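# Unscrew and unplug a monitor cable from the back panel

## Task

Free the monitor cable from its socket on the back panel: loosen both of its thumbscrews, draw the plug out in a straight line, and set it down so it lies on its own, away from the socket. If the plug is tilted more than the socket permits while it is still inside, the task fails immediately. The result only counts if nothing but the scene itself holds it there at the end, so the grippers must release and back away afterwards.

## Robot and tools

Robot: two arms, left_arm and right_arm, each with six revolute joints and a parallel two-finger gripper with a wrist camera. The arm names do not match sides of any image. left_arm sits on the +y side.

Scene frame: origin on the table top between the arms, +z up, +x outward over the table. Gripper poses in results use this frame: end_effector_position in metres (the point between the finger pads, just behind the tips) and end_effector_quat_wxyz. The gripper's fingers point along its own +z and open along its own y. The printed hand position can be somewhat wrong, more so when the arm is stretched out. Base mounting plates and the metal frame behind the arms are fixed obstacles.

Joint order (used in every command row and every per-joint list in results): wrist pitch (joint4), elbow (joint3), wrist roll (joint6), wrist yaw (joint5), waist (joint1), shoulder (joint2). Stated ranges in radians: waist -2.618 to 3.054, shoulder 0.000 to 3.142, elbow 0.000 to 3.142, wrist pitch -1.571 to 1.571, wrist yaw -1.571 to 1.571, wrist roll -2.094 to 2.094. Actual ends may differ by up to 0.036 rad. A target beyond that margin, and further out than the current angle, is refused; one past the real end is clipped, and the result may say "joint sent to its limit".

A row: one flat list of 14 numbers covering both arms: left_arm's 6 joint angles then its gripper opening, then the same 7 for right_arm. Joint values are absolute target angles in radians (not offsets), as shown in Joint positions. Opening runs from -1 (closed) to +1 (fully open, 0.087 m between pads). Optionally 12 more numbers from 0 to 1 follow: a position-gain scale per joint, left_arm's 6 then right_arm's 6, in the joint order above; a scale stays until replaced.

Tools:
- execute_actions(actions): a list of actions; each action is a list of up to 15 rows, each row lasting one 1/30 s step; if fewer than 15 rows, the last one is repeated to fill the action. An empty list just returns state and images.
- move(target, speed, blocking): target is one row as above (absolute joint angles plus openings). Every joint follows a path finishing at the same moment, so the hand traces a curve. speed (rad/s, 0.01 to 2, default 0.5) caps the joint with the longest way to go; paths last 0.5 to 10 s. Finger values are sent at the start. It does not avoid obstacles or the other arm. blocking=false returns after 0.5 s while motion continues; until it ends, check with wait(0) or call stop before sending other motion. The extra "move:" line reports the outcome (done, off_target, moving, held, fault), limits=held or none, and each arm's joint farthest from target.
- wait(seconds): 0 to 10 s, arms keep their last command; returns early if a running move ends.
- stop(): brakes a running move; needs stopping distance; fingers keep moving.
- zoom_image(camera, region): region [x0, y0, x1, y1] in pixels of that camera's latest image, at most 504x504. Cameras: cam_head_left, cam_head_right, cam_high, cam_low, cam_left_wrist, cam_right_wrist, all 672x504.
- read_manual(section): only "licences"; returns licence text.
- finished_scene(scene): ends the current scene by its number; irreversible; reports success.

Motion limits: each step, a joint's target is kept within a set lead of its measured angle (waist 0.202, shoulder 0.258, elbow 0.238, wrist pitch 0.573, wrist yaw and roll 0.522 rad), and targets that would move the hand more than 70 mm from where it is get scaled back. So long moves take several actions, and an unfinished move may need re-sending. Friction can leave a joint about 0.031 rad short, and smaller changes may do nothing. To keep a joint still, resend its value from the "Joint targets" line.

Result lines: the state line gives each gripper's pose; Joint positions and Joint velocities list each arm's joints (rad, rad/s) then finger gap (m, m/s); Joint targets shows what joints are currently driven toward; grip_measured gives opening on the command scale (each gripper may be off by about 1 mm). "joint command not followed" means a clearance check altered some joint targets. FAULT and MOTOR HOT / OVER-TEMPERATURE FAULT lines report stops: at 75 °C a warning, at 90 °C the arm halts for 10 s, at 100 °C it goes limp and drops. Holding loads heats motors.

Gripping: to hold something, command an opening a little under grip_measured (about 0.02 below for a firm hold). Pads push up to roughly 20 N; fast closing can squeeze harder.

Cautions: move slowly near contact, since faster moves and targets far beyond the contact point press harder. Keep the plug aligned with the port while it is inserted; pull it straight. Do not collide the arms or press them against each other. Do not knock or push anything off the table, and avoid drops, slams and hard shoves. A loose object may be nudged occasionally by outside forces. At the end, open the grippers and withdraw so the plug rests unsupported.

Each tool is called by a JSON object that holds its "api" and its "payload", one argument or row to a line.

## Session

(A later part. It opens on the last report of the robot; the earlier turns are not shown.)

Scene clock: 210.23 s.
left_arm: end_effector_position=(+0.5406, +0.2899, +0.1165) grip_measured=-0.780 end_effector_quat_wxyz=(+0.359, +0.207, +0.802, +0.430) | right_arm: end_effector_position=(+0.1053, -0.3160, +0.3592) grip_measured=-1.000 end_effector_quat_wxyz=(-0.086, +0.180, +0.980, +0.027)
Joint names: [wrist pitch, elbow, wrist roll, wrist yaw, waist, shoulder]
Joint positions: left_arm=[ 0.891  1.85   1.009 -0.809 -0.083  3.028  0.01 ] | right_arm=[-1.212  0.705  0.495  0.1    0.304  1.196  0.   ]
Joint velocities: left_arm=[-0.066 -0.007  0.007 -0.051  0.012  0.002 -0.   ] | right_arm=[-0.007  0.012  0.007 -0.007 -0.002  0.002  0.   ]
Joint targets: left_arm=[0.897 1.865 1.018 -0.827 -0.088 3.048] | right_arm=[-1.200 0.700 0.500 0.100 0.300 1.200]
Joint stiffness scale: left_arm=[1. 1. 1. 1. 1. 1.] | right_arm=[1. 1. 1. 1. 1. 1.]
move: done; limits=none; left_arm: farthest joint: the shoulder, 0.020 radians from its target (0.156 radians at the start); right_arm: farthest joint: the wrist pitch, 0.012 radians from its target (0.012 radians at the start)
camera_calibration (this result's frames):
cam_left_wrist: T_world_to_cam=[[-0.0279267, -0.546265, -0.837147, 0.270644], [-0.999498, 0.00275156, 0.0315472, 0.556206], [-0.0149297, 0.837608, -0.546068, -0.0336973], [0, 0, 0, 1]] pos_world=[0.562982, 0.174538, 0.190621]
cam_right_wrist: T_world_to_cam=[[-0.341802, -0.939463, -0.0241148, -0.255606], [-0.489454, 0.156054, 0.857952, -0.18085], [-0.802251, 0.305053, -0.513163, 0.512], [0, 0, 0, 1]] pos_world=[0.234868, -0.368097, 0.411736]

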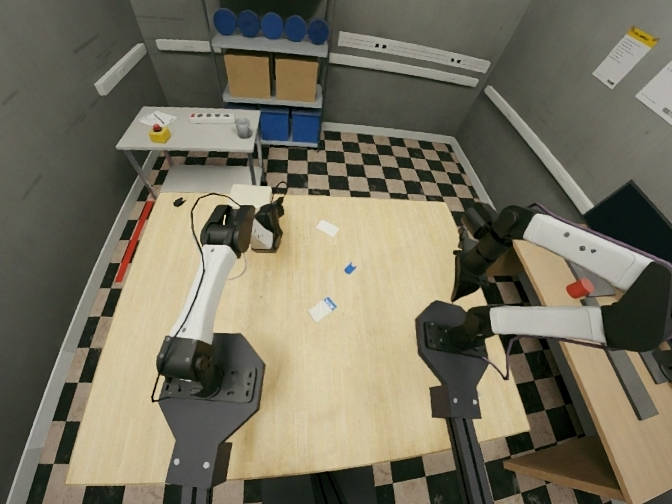

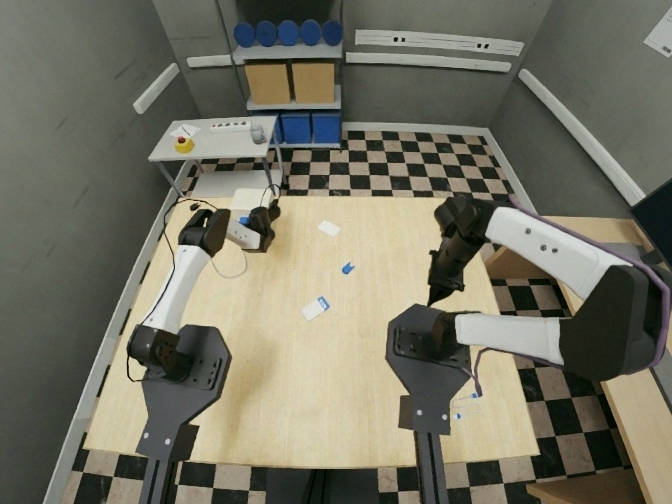

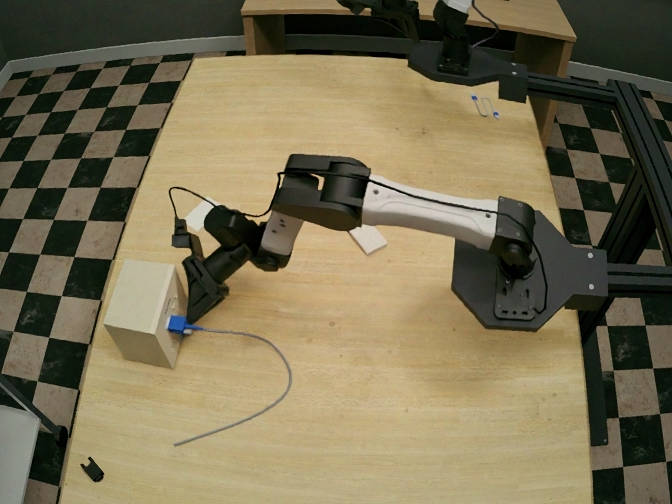

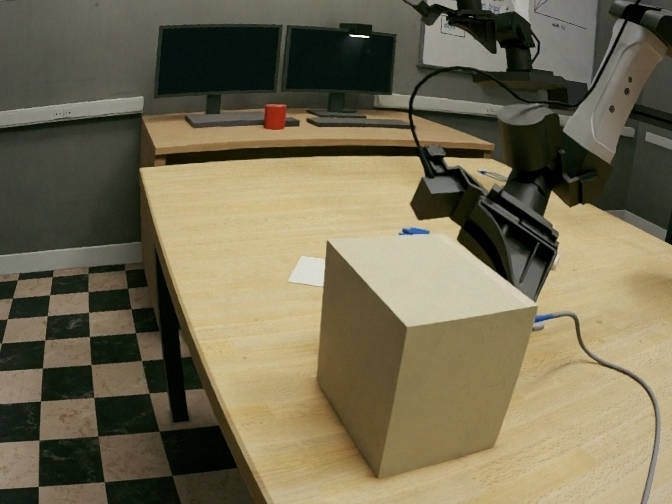

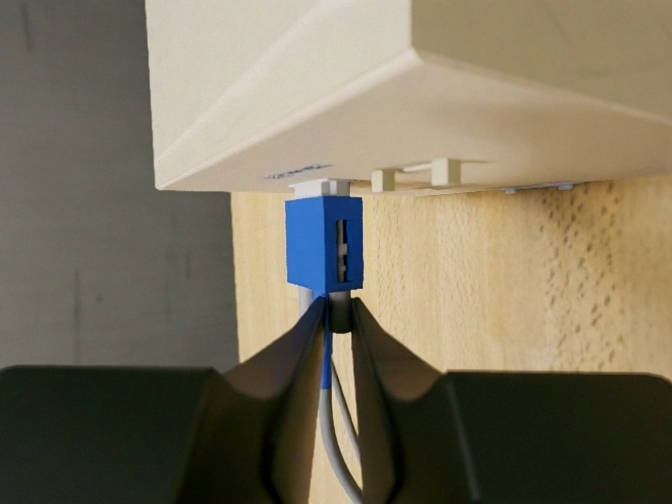

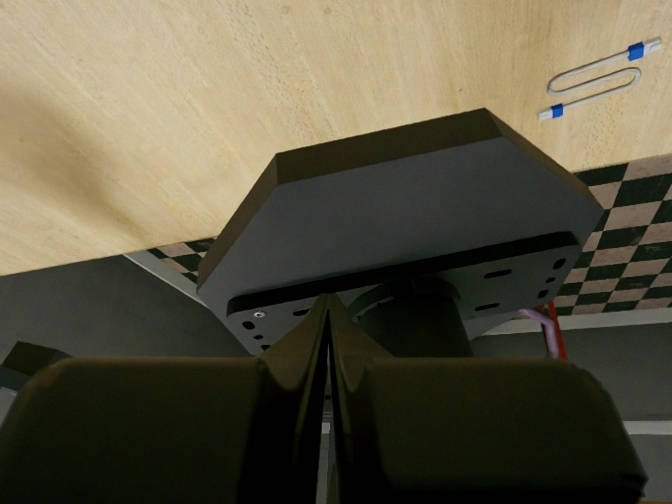

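{"api": "execute_actions", "payload": {
  "actions": [
    [[0.885,1.845,1.009,-0.809,-0.083,3.03,-1,-1.2,0.7,0.5,0.1,0.3,1.2,-1]]
  ]
}}

{"api": "move", "payload": {
  "target": [0.695,1.724,0.754,-0.671,-0.043,2.887,-1,-1.2,0.7,0.5,0.1,0.3,1.2,-1],
  "speed": 0.3
}}

{"api": "move", "payload": {
  "target": [0.555,1.657,0.549,-0.506,0.004,2.781,-1,-1.2,0.7,0.5,0.1,0.3,1.2,-1],
  "speed": 0.3
}}

{"api": "move", "payload": {
  "target": [0.43,1.62,0.355,-0.28,0.074,2.691,-1,-1.2,0.7,0.5,0.1,0.3,1.2,-1],
  "speed": 0.3
}}

Scene clock: 211.37 s.
left_arm: end_effector_position=(+0.5407, +0.2896, +0.1162) grip_measured=-0.843 end_effector_quat_wxyz=(+0.360, +0.208, +0.802, +0.429) | right_arm: end_effector_position=(+0.1053, -0.3160, +0.3592) grip_measured=-1.000 end_effector_quat_wxyz=(-0.086, +0.180, +0.980, +0.027)
Joint names: [wrist pitch, elbow, wrist roll, wrist yaw, waist, shoulder]
Joint positions: left_arm=[ 0.89   1.85   1.008 -0.807 -0.083  3.028  0.007] | right_arm=[-1.212  0.705  0.495  0.1    0.304  1.196  0.   ]
Joint velocities: left_arm=[-0.022 -0.007  0.007  0.051  0.002 -0.022 -0.001] | right_arm=[-0.037 -0.012  0.022 -0.037  0.007  0.007  0.   ]
Joint targets: left_arm=[0.885 1.845 1.009 -0.809 -0.083 3.030] | right_arm=[-1.200 0.700 0.500 0.100 0.300 1.200]
Joint stiffness scale: left_arm=[1. 1. 1. 1. 1. 1.] | right_arm=[1. 1. 1. 1. 1. 1.]
camera_calibration (this result's frames):
cam_left_wrist: T_world_to_cam=[[-0.0290931, -0.547558, -0.836262, 0.271098], [-0.99948, 0.00428554, 0.0319654, 0.555819], [-0.0139191, 0.836757, -0.547398, -0.0337767], [0, 0, 0, 1]] pos_world=[0.562946, 0.174323, 0.190453]
cam_right_wrist: T_world_to_cam=[[-0.341802, -0.939463, -0.0241148, -0.255606], [-0.489454, 0.156054, 0.857952, -0.18085], [-0.802251, 0.305053, -0.513163, 0.512], [0, 0, 0, 1]] pos_world=[0.234868, -0.368097, 0.411736]

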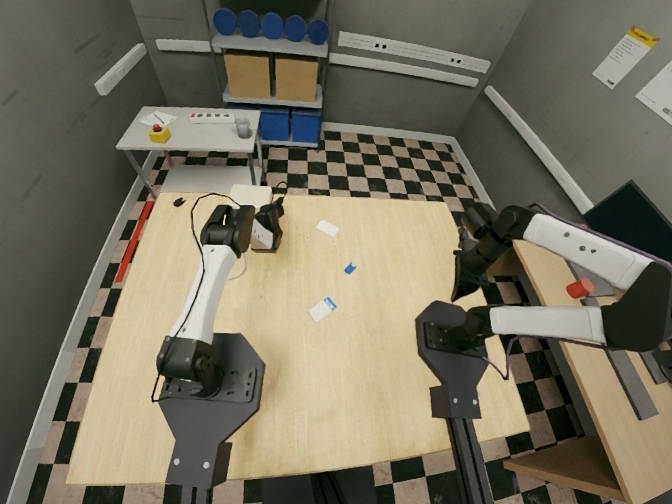

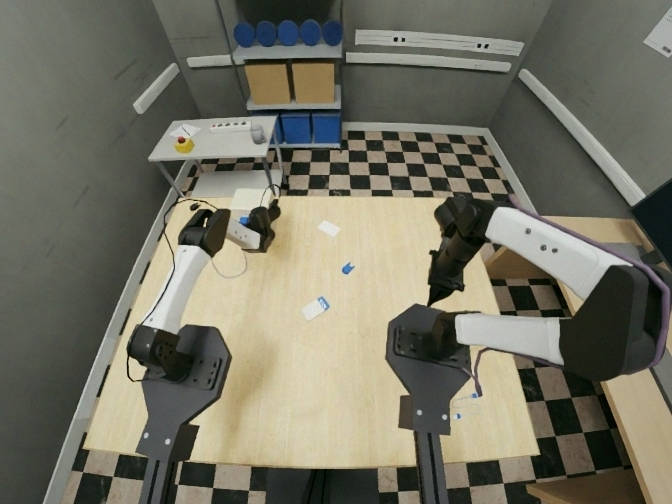

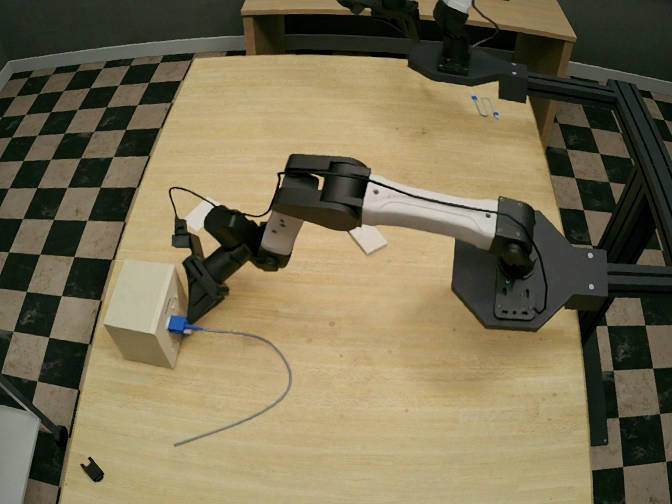

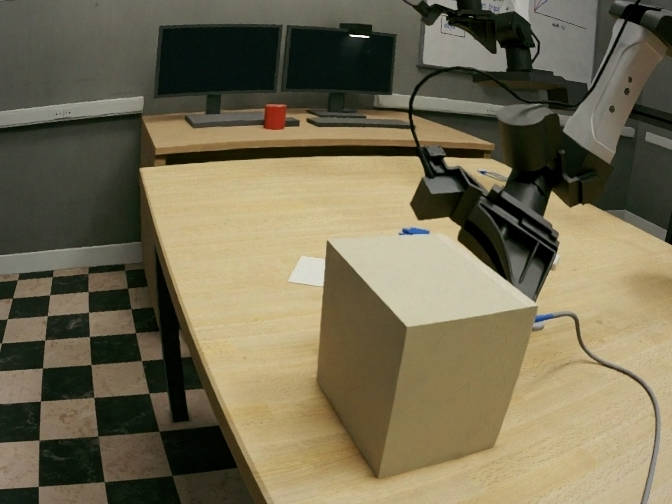

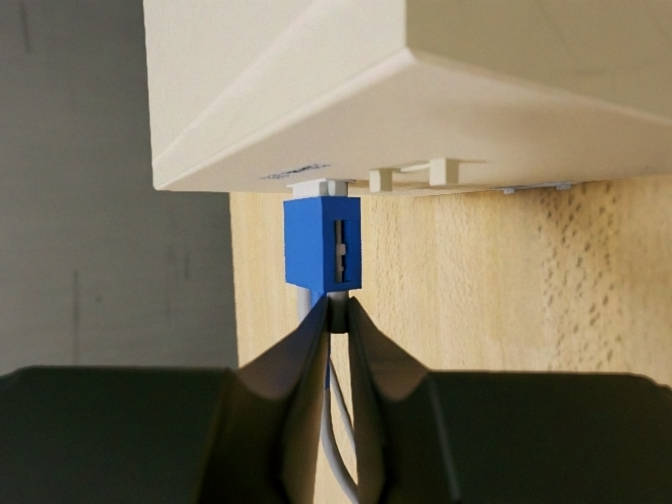

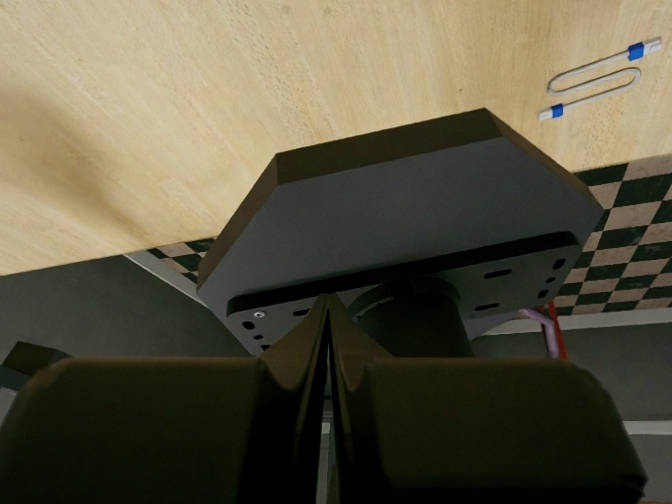

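Scene clock: 212.83 s.
left_arm: end_effector_position=(+0.5409, +0.2897, +0.1166) grip_measured=-0.843 end_effector_quat_wxyz=(+0.377, +0.170, +0.845, +0.339) | right_arm: end_effector_position=(+0.1053, -0.3160, +0.3592) grip_measured=-1.000 end_effector_quat_wxyz=(-0.086, +0.180, +0.980, +0.027)
Joint names: [wrist pitch, elbow, wrist roll, wrist yaw, waist, shoulder]
Joint positions: left_arm=[ 0.719  1.744  0.76  -0.682 -0.052  2.895  0.007] | right_arm=[-1.212  0.705  0.495  0.1    0.304  1.196  0.   ]
Joint velocities: left_arm=[ 0.066  0.007 -0.037 -0.037 -0.002  0.007 -0.   ] | right_arm=[ 0.007 -0.007  0.051 -0.037 -0.007 -0.017  0.   ]
Joint targets: left_arm=[0.695 1.724 0.754 -0.671 -0.043 2.887] | right_arm=[-1.200 0.700 0.500 0.100 0.300 1.200]
Joint stiffness scale: left_arm=[1. 1. 1. 1. 1. 1.] | right_arm=[1. 1. 1. 1. 1. 1.]
move: off_target (left_arm); limits=none; left_arm: farthest joint: the wrist pitch, 0.024 radians from its target (0.195 radians at the start); right_arm: farthest joint: the wrist pitch, 0.012 radians from its target (0.012 radians at the start)
camera_calibration (this result's frames):
cam_left_wrist: T_world_to_cam=[[-0.036692, -0.714485, -0.698688, 0.307913], [-0.999175, 0.0140648, 0.0380894, 0.552274], [-0.0173874, 0.699509, -0.714412, 0.0274965], [0, 0, 0, 1]] pos_world=[0.563594, 0.192998, 0.213743]
cam_right_wrist: T_world_to_cam=[[-0.341802, -0.939463, -0.0241148, -0.255606], [-0.489454, 0.156054, 0.857952, -0.18085], [-0.802251, 0.305053, -0.513163, 0.512], [0, 0, 0, 1]] pos_world=[0.234868, -0.368097, 0.411736]

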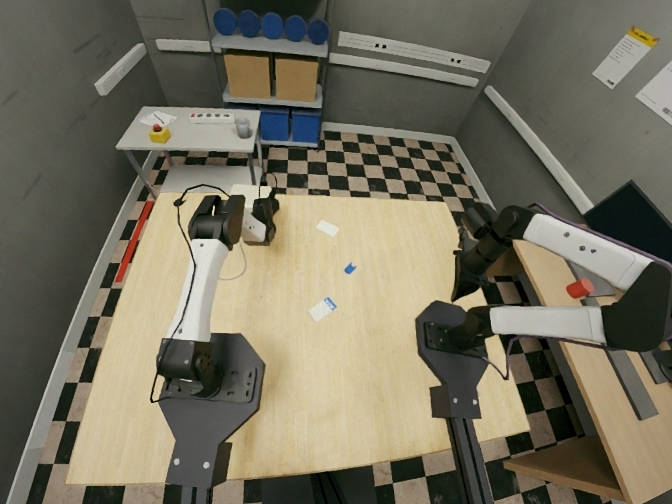

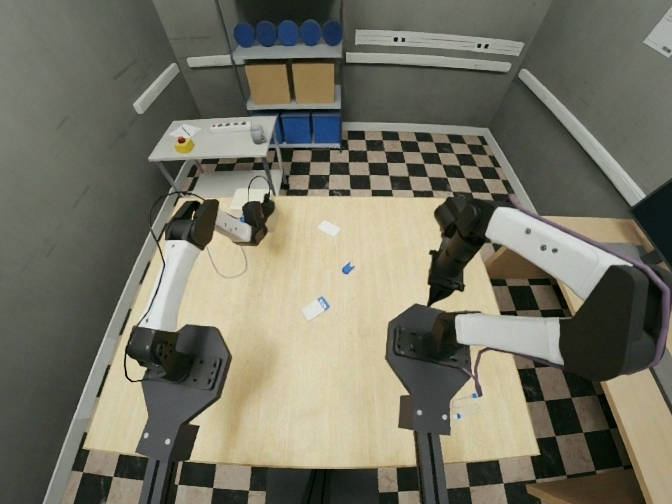

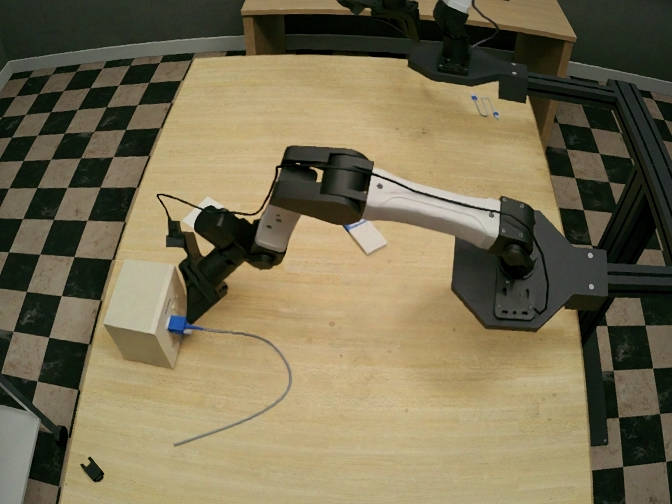

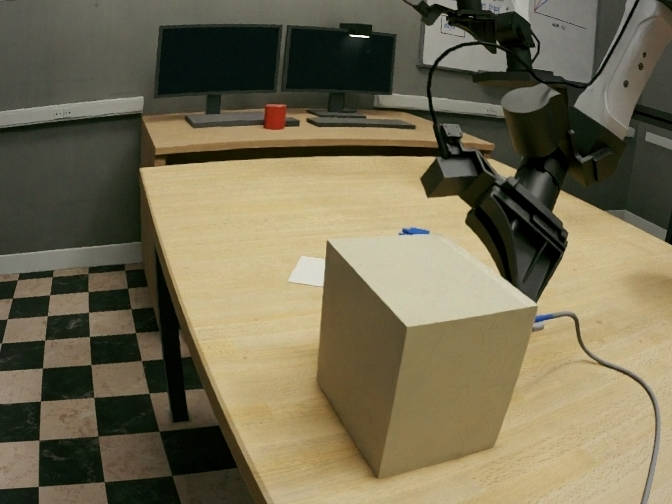

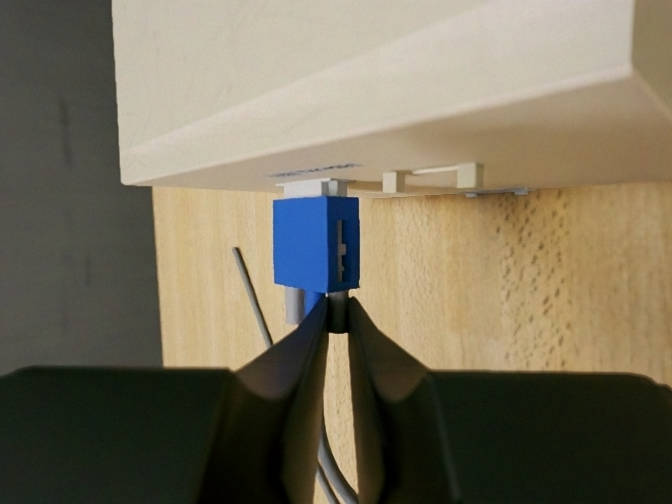

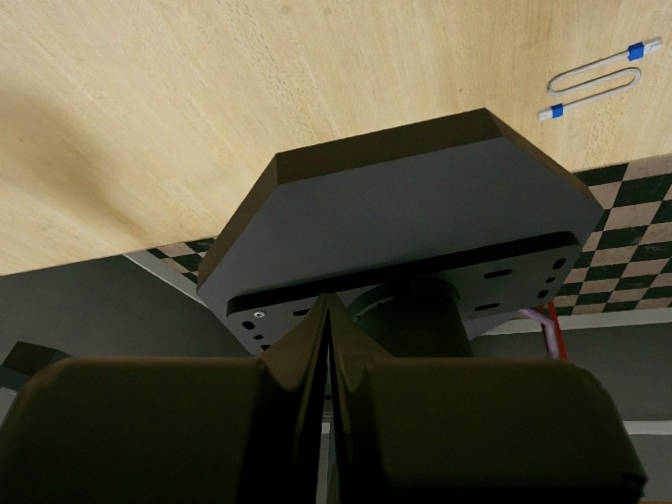

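Scene clock: 214.13 s.
left_arm: end_effector_position=(+0.5413, +0.2905, +0.1174) grip_measured=-0.843 end_effector_quat_wxyz=(+0.390, +0.129, +0.880, +0.239) | right_arm: end_effector_position=(+0.1053, -0.3160, +0.3592) grip_measured=-1.000 end_effector_quat_wxyz=(-0.086, +0.180, +0.980, +0.027)
Joint names: [wrist pitch, elbow, wrist roll, wrist yaw, waist, shoulder]
Joint positions: left_arm=[ 0.581  1.678  0.556 -0.516 -0.005  2.79   0.007] | right_arm=[-1.212  0.705  0.495  0.1    0.304  1.196  0.   ]
Joint velocities: left_arm=[ 0.022  0.012 -0.007  0.022  0.032 -0.022 -0.001] | right_arm=[-0.037  0.012 -0.007 -0.007  0.002 -0.022  0.   ]
Joint targets: left_arm=[0.555 1.657 0.549 -0.506 0.004 2.781] | right_arm=[-1.200 0.700 0.500 0.100 0.300 1.200]
Joint stiffness scale: left_arm=[1. 1. 1. 1. 1. 1.] | right_arm=[1. 1. 1. 1. 1. 1.]
move: off_target (left_arm); limits=none; left_arm: farthest joint: the wrist pitch, 0.026 radians from its target (0.164 radians at the start); right_arm: farthest joint: the wrist pitch, 0.012 radians from its target (0.012 radians at the start)
camera_calibration (this result's frames):
cam_left_wrist: T_world_to_cam=[[-0.0449584, -0.853391, -0.519329, 0.33287], [-0.998697, 0.0258385, 0.0439981, 0.54834], [-0.0241289, 0.52063, -0.853441, 0.0994302], [0, 0, 0, 1]] pos_world=[0.56499, 0.218134, 0.233601]
cam_right_wrist: T_world_to_cam=[[-0.341802, -0.939463, -0.0241148, -0.255606], [-0.489454, 0.156054, 0.857952, -0.18085], [-0.802251, 0.305053, -0.513163, 0.512], [0, 0, 0, 1]] pos_world=[0.234868, -0.368097, 0.411736]

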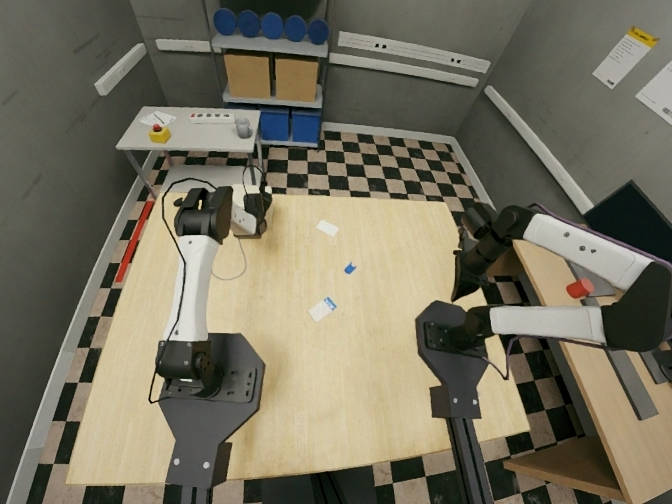

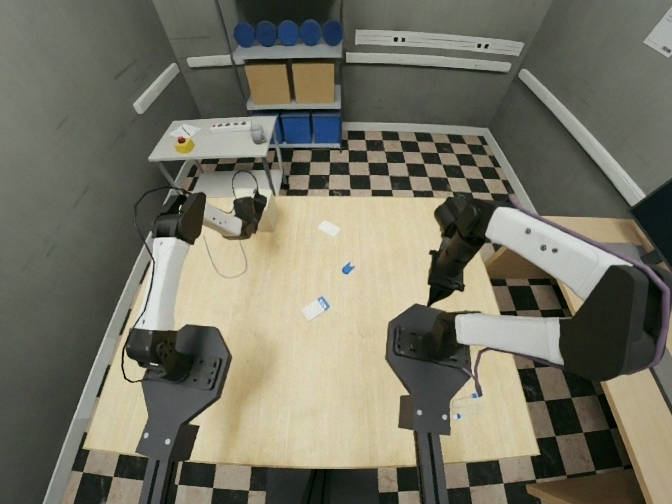

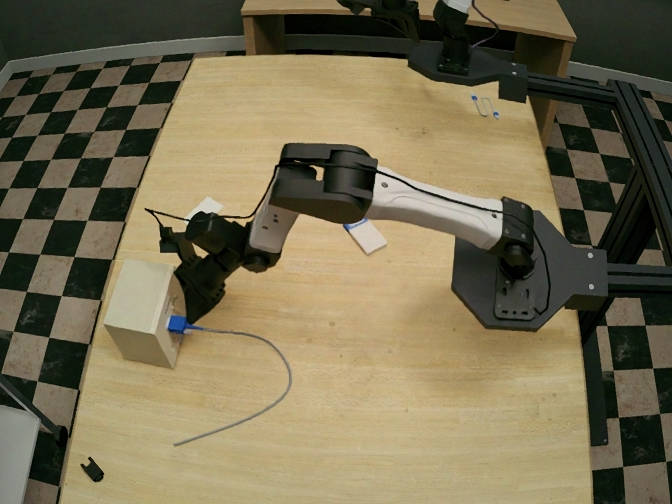

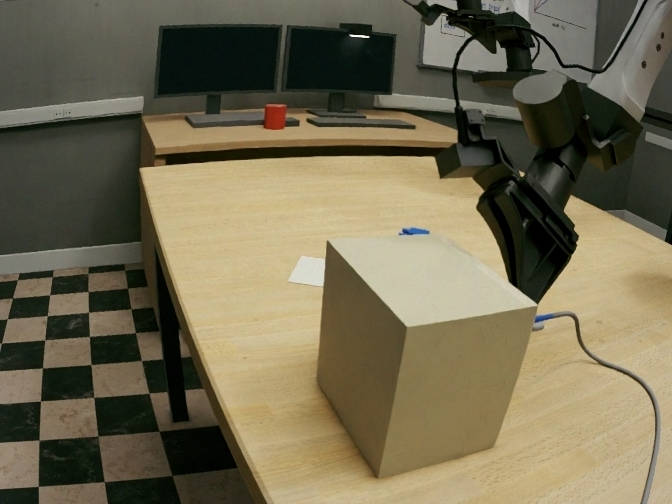

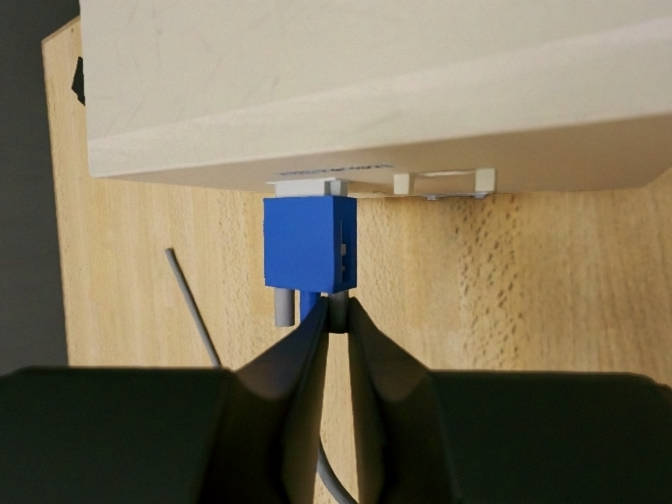

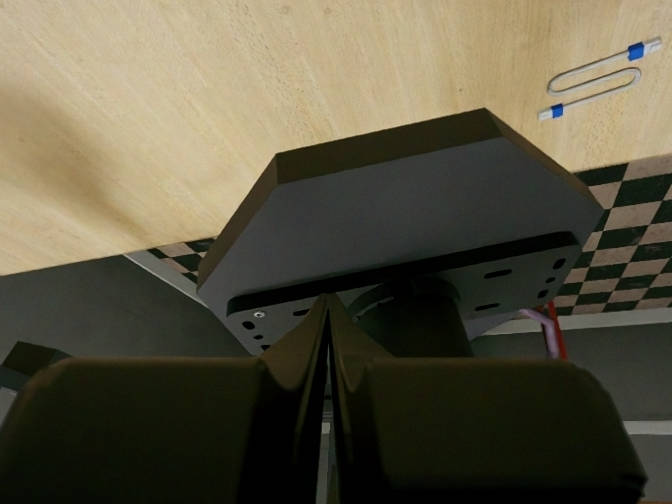

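Scene clock: 215.50 s.
left_arm: end_effector_position=(+0.5417, +0.2919, +0.1188) grip_measured=-0.843 end_effector_quat_wxyz=(+0.398, +0.078, +0.907, +0.116) | right_arm: end_effector_position=(+0.1053, -0.3160, +0.3592) grip_measured=-1.000 end_effector_quat_wxyz=(-0.086, +0.180, +0.980, +0.027)
Joint names: [wrist pitch, elbow, wrist roll, wrist yaw, waist, shoulder]
Joint positions: left_arm=[ 0.457  1.642  0.363 -0.287  0.066  2.703  0.007] | right_arm=[-1.212  0.705  0.495  0.1    0.304  1.196  0.   ]
Joint velocities: left_arm=[ 0.007 -0.007  0.007  0.022 -0.017  0.007 -0.001] | right_arm=[ 0.007 -0.012  0.051  0.037 -0.002 -0.007  0.   ]
Joint targets: left_arm=[0.430 1.620 0.355 -0.280 0.074 2.691] | right_arm=[-1.200 0.700 0.500 0.100 0.300 1.200]
Joint stiffness scale: left_arm=[1. 1. 1. 1. 1. 1.] | right_arm=[1. 1. 1. 1. 1. 1.]
move: off_target (left_arm); limits=none; left_arm: farthest joint: the wrist pitch, 0.027 radians from its target (0.151 radians at the start); right_arm: farthest joint: the wrist pitch, 0.012 radians from its target (0.012 radians at the start)
camera_calibration (this result's frames):
cam_left_wrist: T_world_to_cam=[[-0.0525718, -0.961665, -0.26914, 0.340814], [-0.997975, 0.0409269, 0.0487007, 0.543284], [-0.0358187, 0.271155, -0.961869, 0.191988], [0, 0, 0, 1]] pos_world=[0.566978, 0.253455, 0.249936]
cam_right_wrist: T_world_to_cam=[[-0.341802, -0.939463, -0.0241148, -0.255606], [-0.489454, 0.156054, 0.857952, -0.18085], [-0.802251, 0.305053, -0.513163, 0.512], [0, 0, 0, 1]] pos_world=[0.234868, -0.368097, 0.411736]

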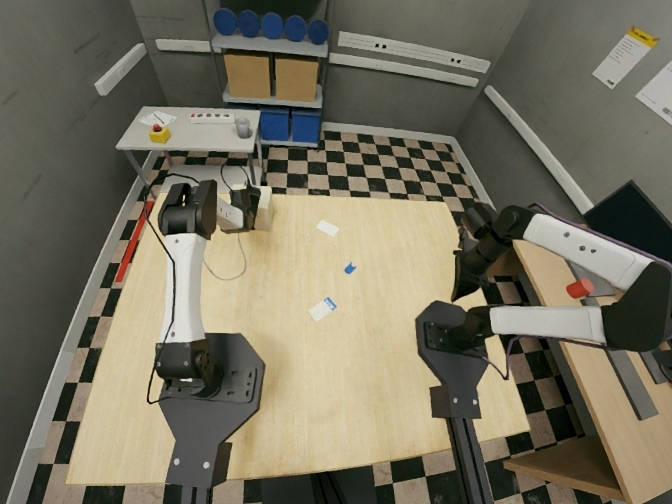

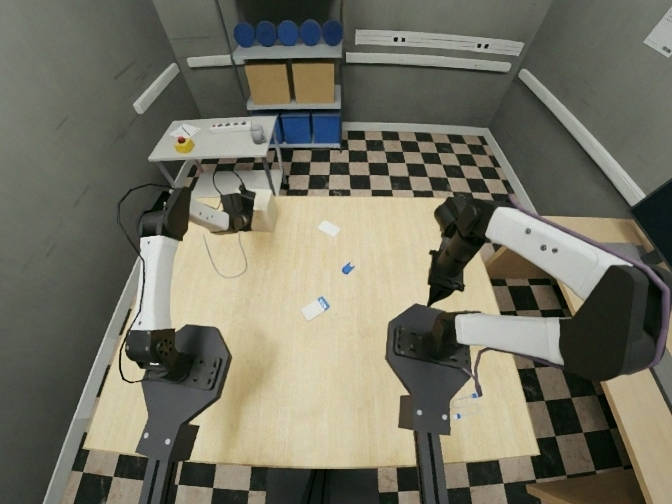

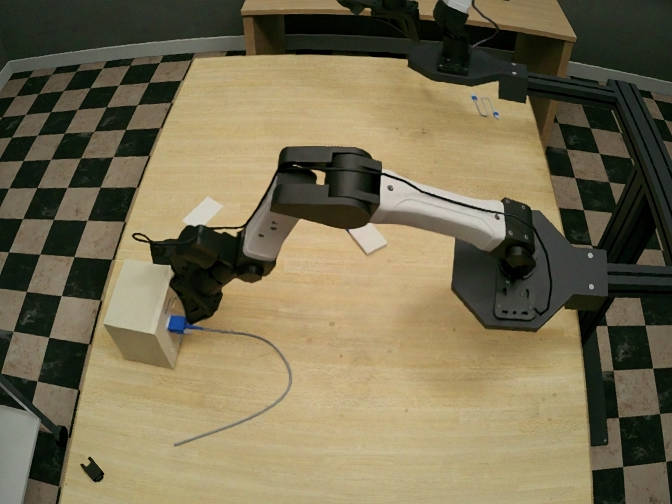

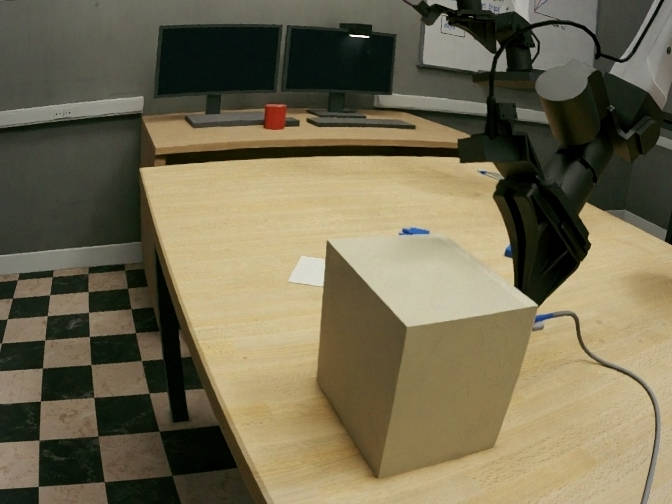

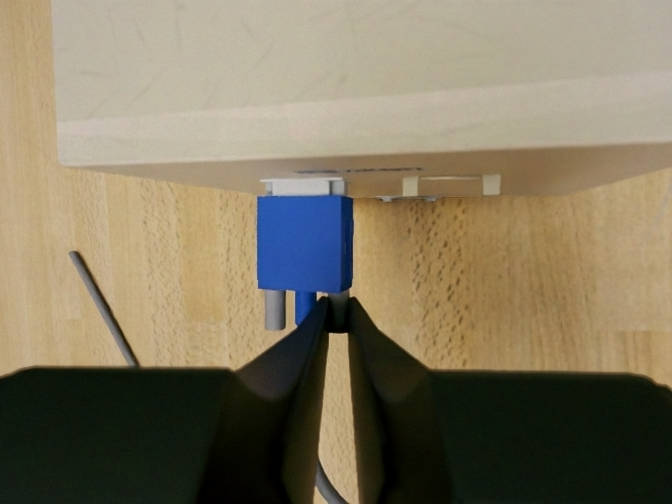

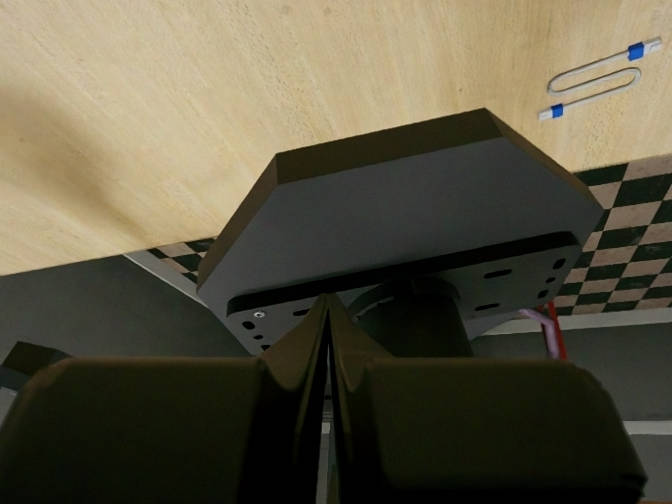

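{"api": "move", "payload": {
  "target": [0.345,1.655,0.195,-0.03,0.158,2.656,-1,-1.2,0.7,0.5,0.1,0.3,1.2,-1],
  "speed": 0.3
}}

Scene clock: 217.30 s.
left_arm: end_effector_position=(+0.5418, +0.2934, +0.1189) grip_measured=-0.843 end_effector_quat_wxyz=(+0.401, +0.024, +0.916, -0.009) | right_arm: end_effector_position=(+0.1053, -0.3160, +0.3592) grip_measured=-1.000 end_effector_quat_wxyz=(-0.086, +0.180, +0.980, +0.027)
Joint names: [wrist pitch, elbow, wrist roll, wrist yaw, waist, shoulder]
Joint positions: left_arm=[ 0.382  1.642  0.205 -0.041  0.148  2.667  0.007] | right_arm=[-1.212  0.705  0.495  0.1    0.304  1.196  0.   ]
Joint velocities: left_arm=[-0.051  0.002 -0.007 -0.007 -0.007  0.007 -0.   ] | right_arm=[-0.022 -0.012 -0.007 -0.007 -0.012 -0.002  0.   ]
Joint targets: left_arm=[0.345 1.655 0.195 -0.030 0.158 2.656] | right_arm=[-1.200 0.700 0.500 0.100 0.300 1.200]
Joint stiffness scale: left_arm=[1. 1. 1. 1. 1. 1.] | right_arm=[1. 1. 1. 1. 1. 1.]
move: off_target (left_arm); limits=none; left_arm: farthest joint: the wrist pitch, 0.037 radians from its target (0.112 radians at the start); right_arm: farthest joint: the wrist pitch, 0.012 radians from its target (0.012 radians at the start)
camera_calibration (this result's frames):
cam_left_wrist: T_world_to_cam=[[-0.0560114, -0.99843, -0.000632573, 0.323035], [-0.997469, 0.0559297, 0.0438937, 0.539139], [-0.0437894, 0.00308952, -0.999036, 0.279086], [0, 0, 0, 1]] pos_world=[0.568089, 0.291511, 0.255357]
cam_right_wrist: T_world_to_cam=[[-0.341802, -0.939463, -0.0241148, -0.255606], [-0.489454, 0.156054, 0.857952, -0.18085], [-0.802251, 0.305053, -0.513163, 0.512], [0, 0, 0, 1]] pos_world=[0.234868, -0.368097, 0.411736]

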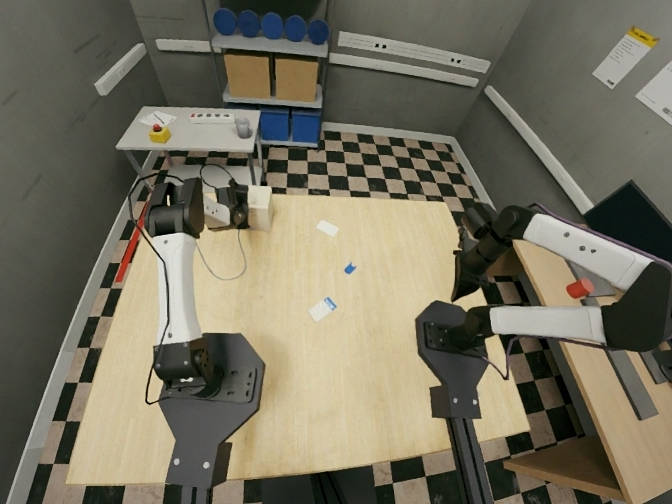

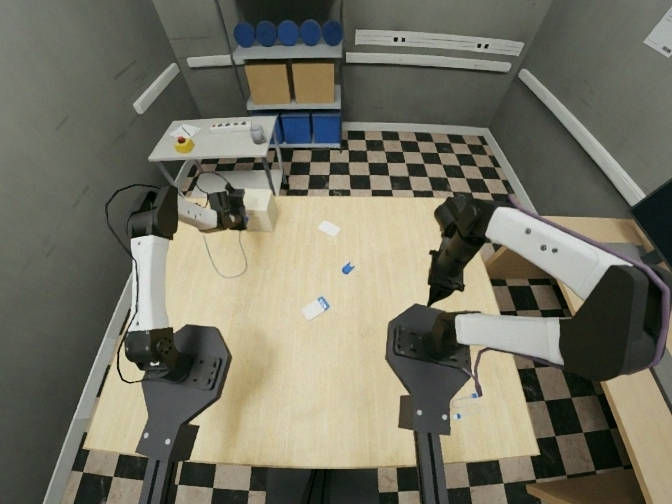

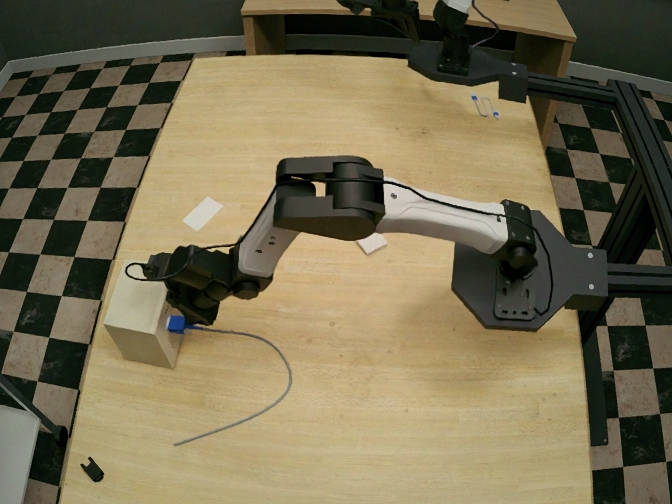

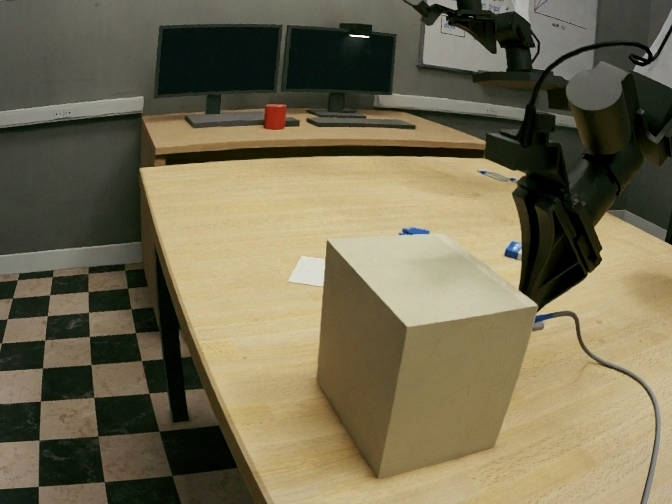

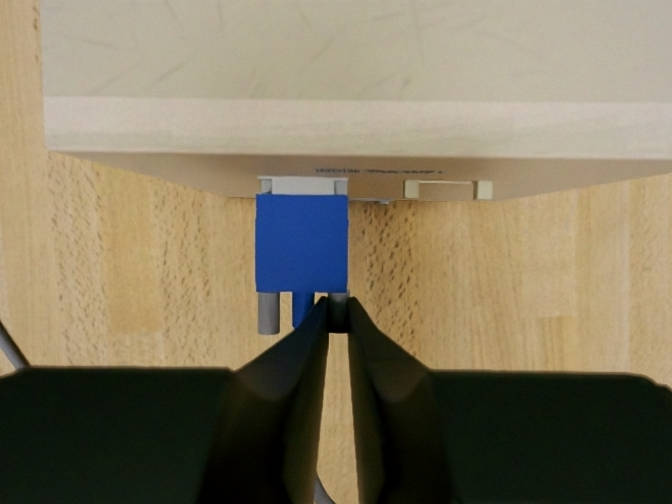

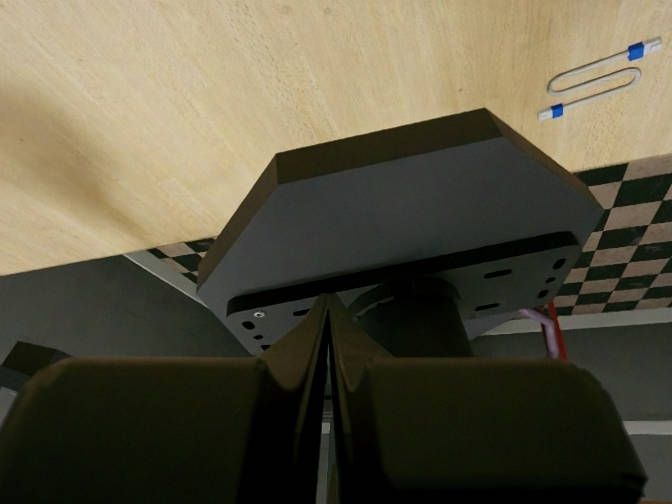

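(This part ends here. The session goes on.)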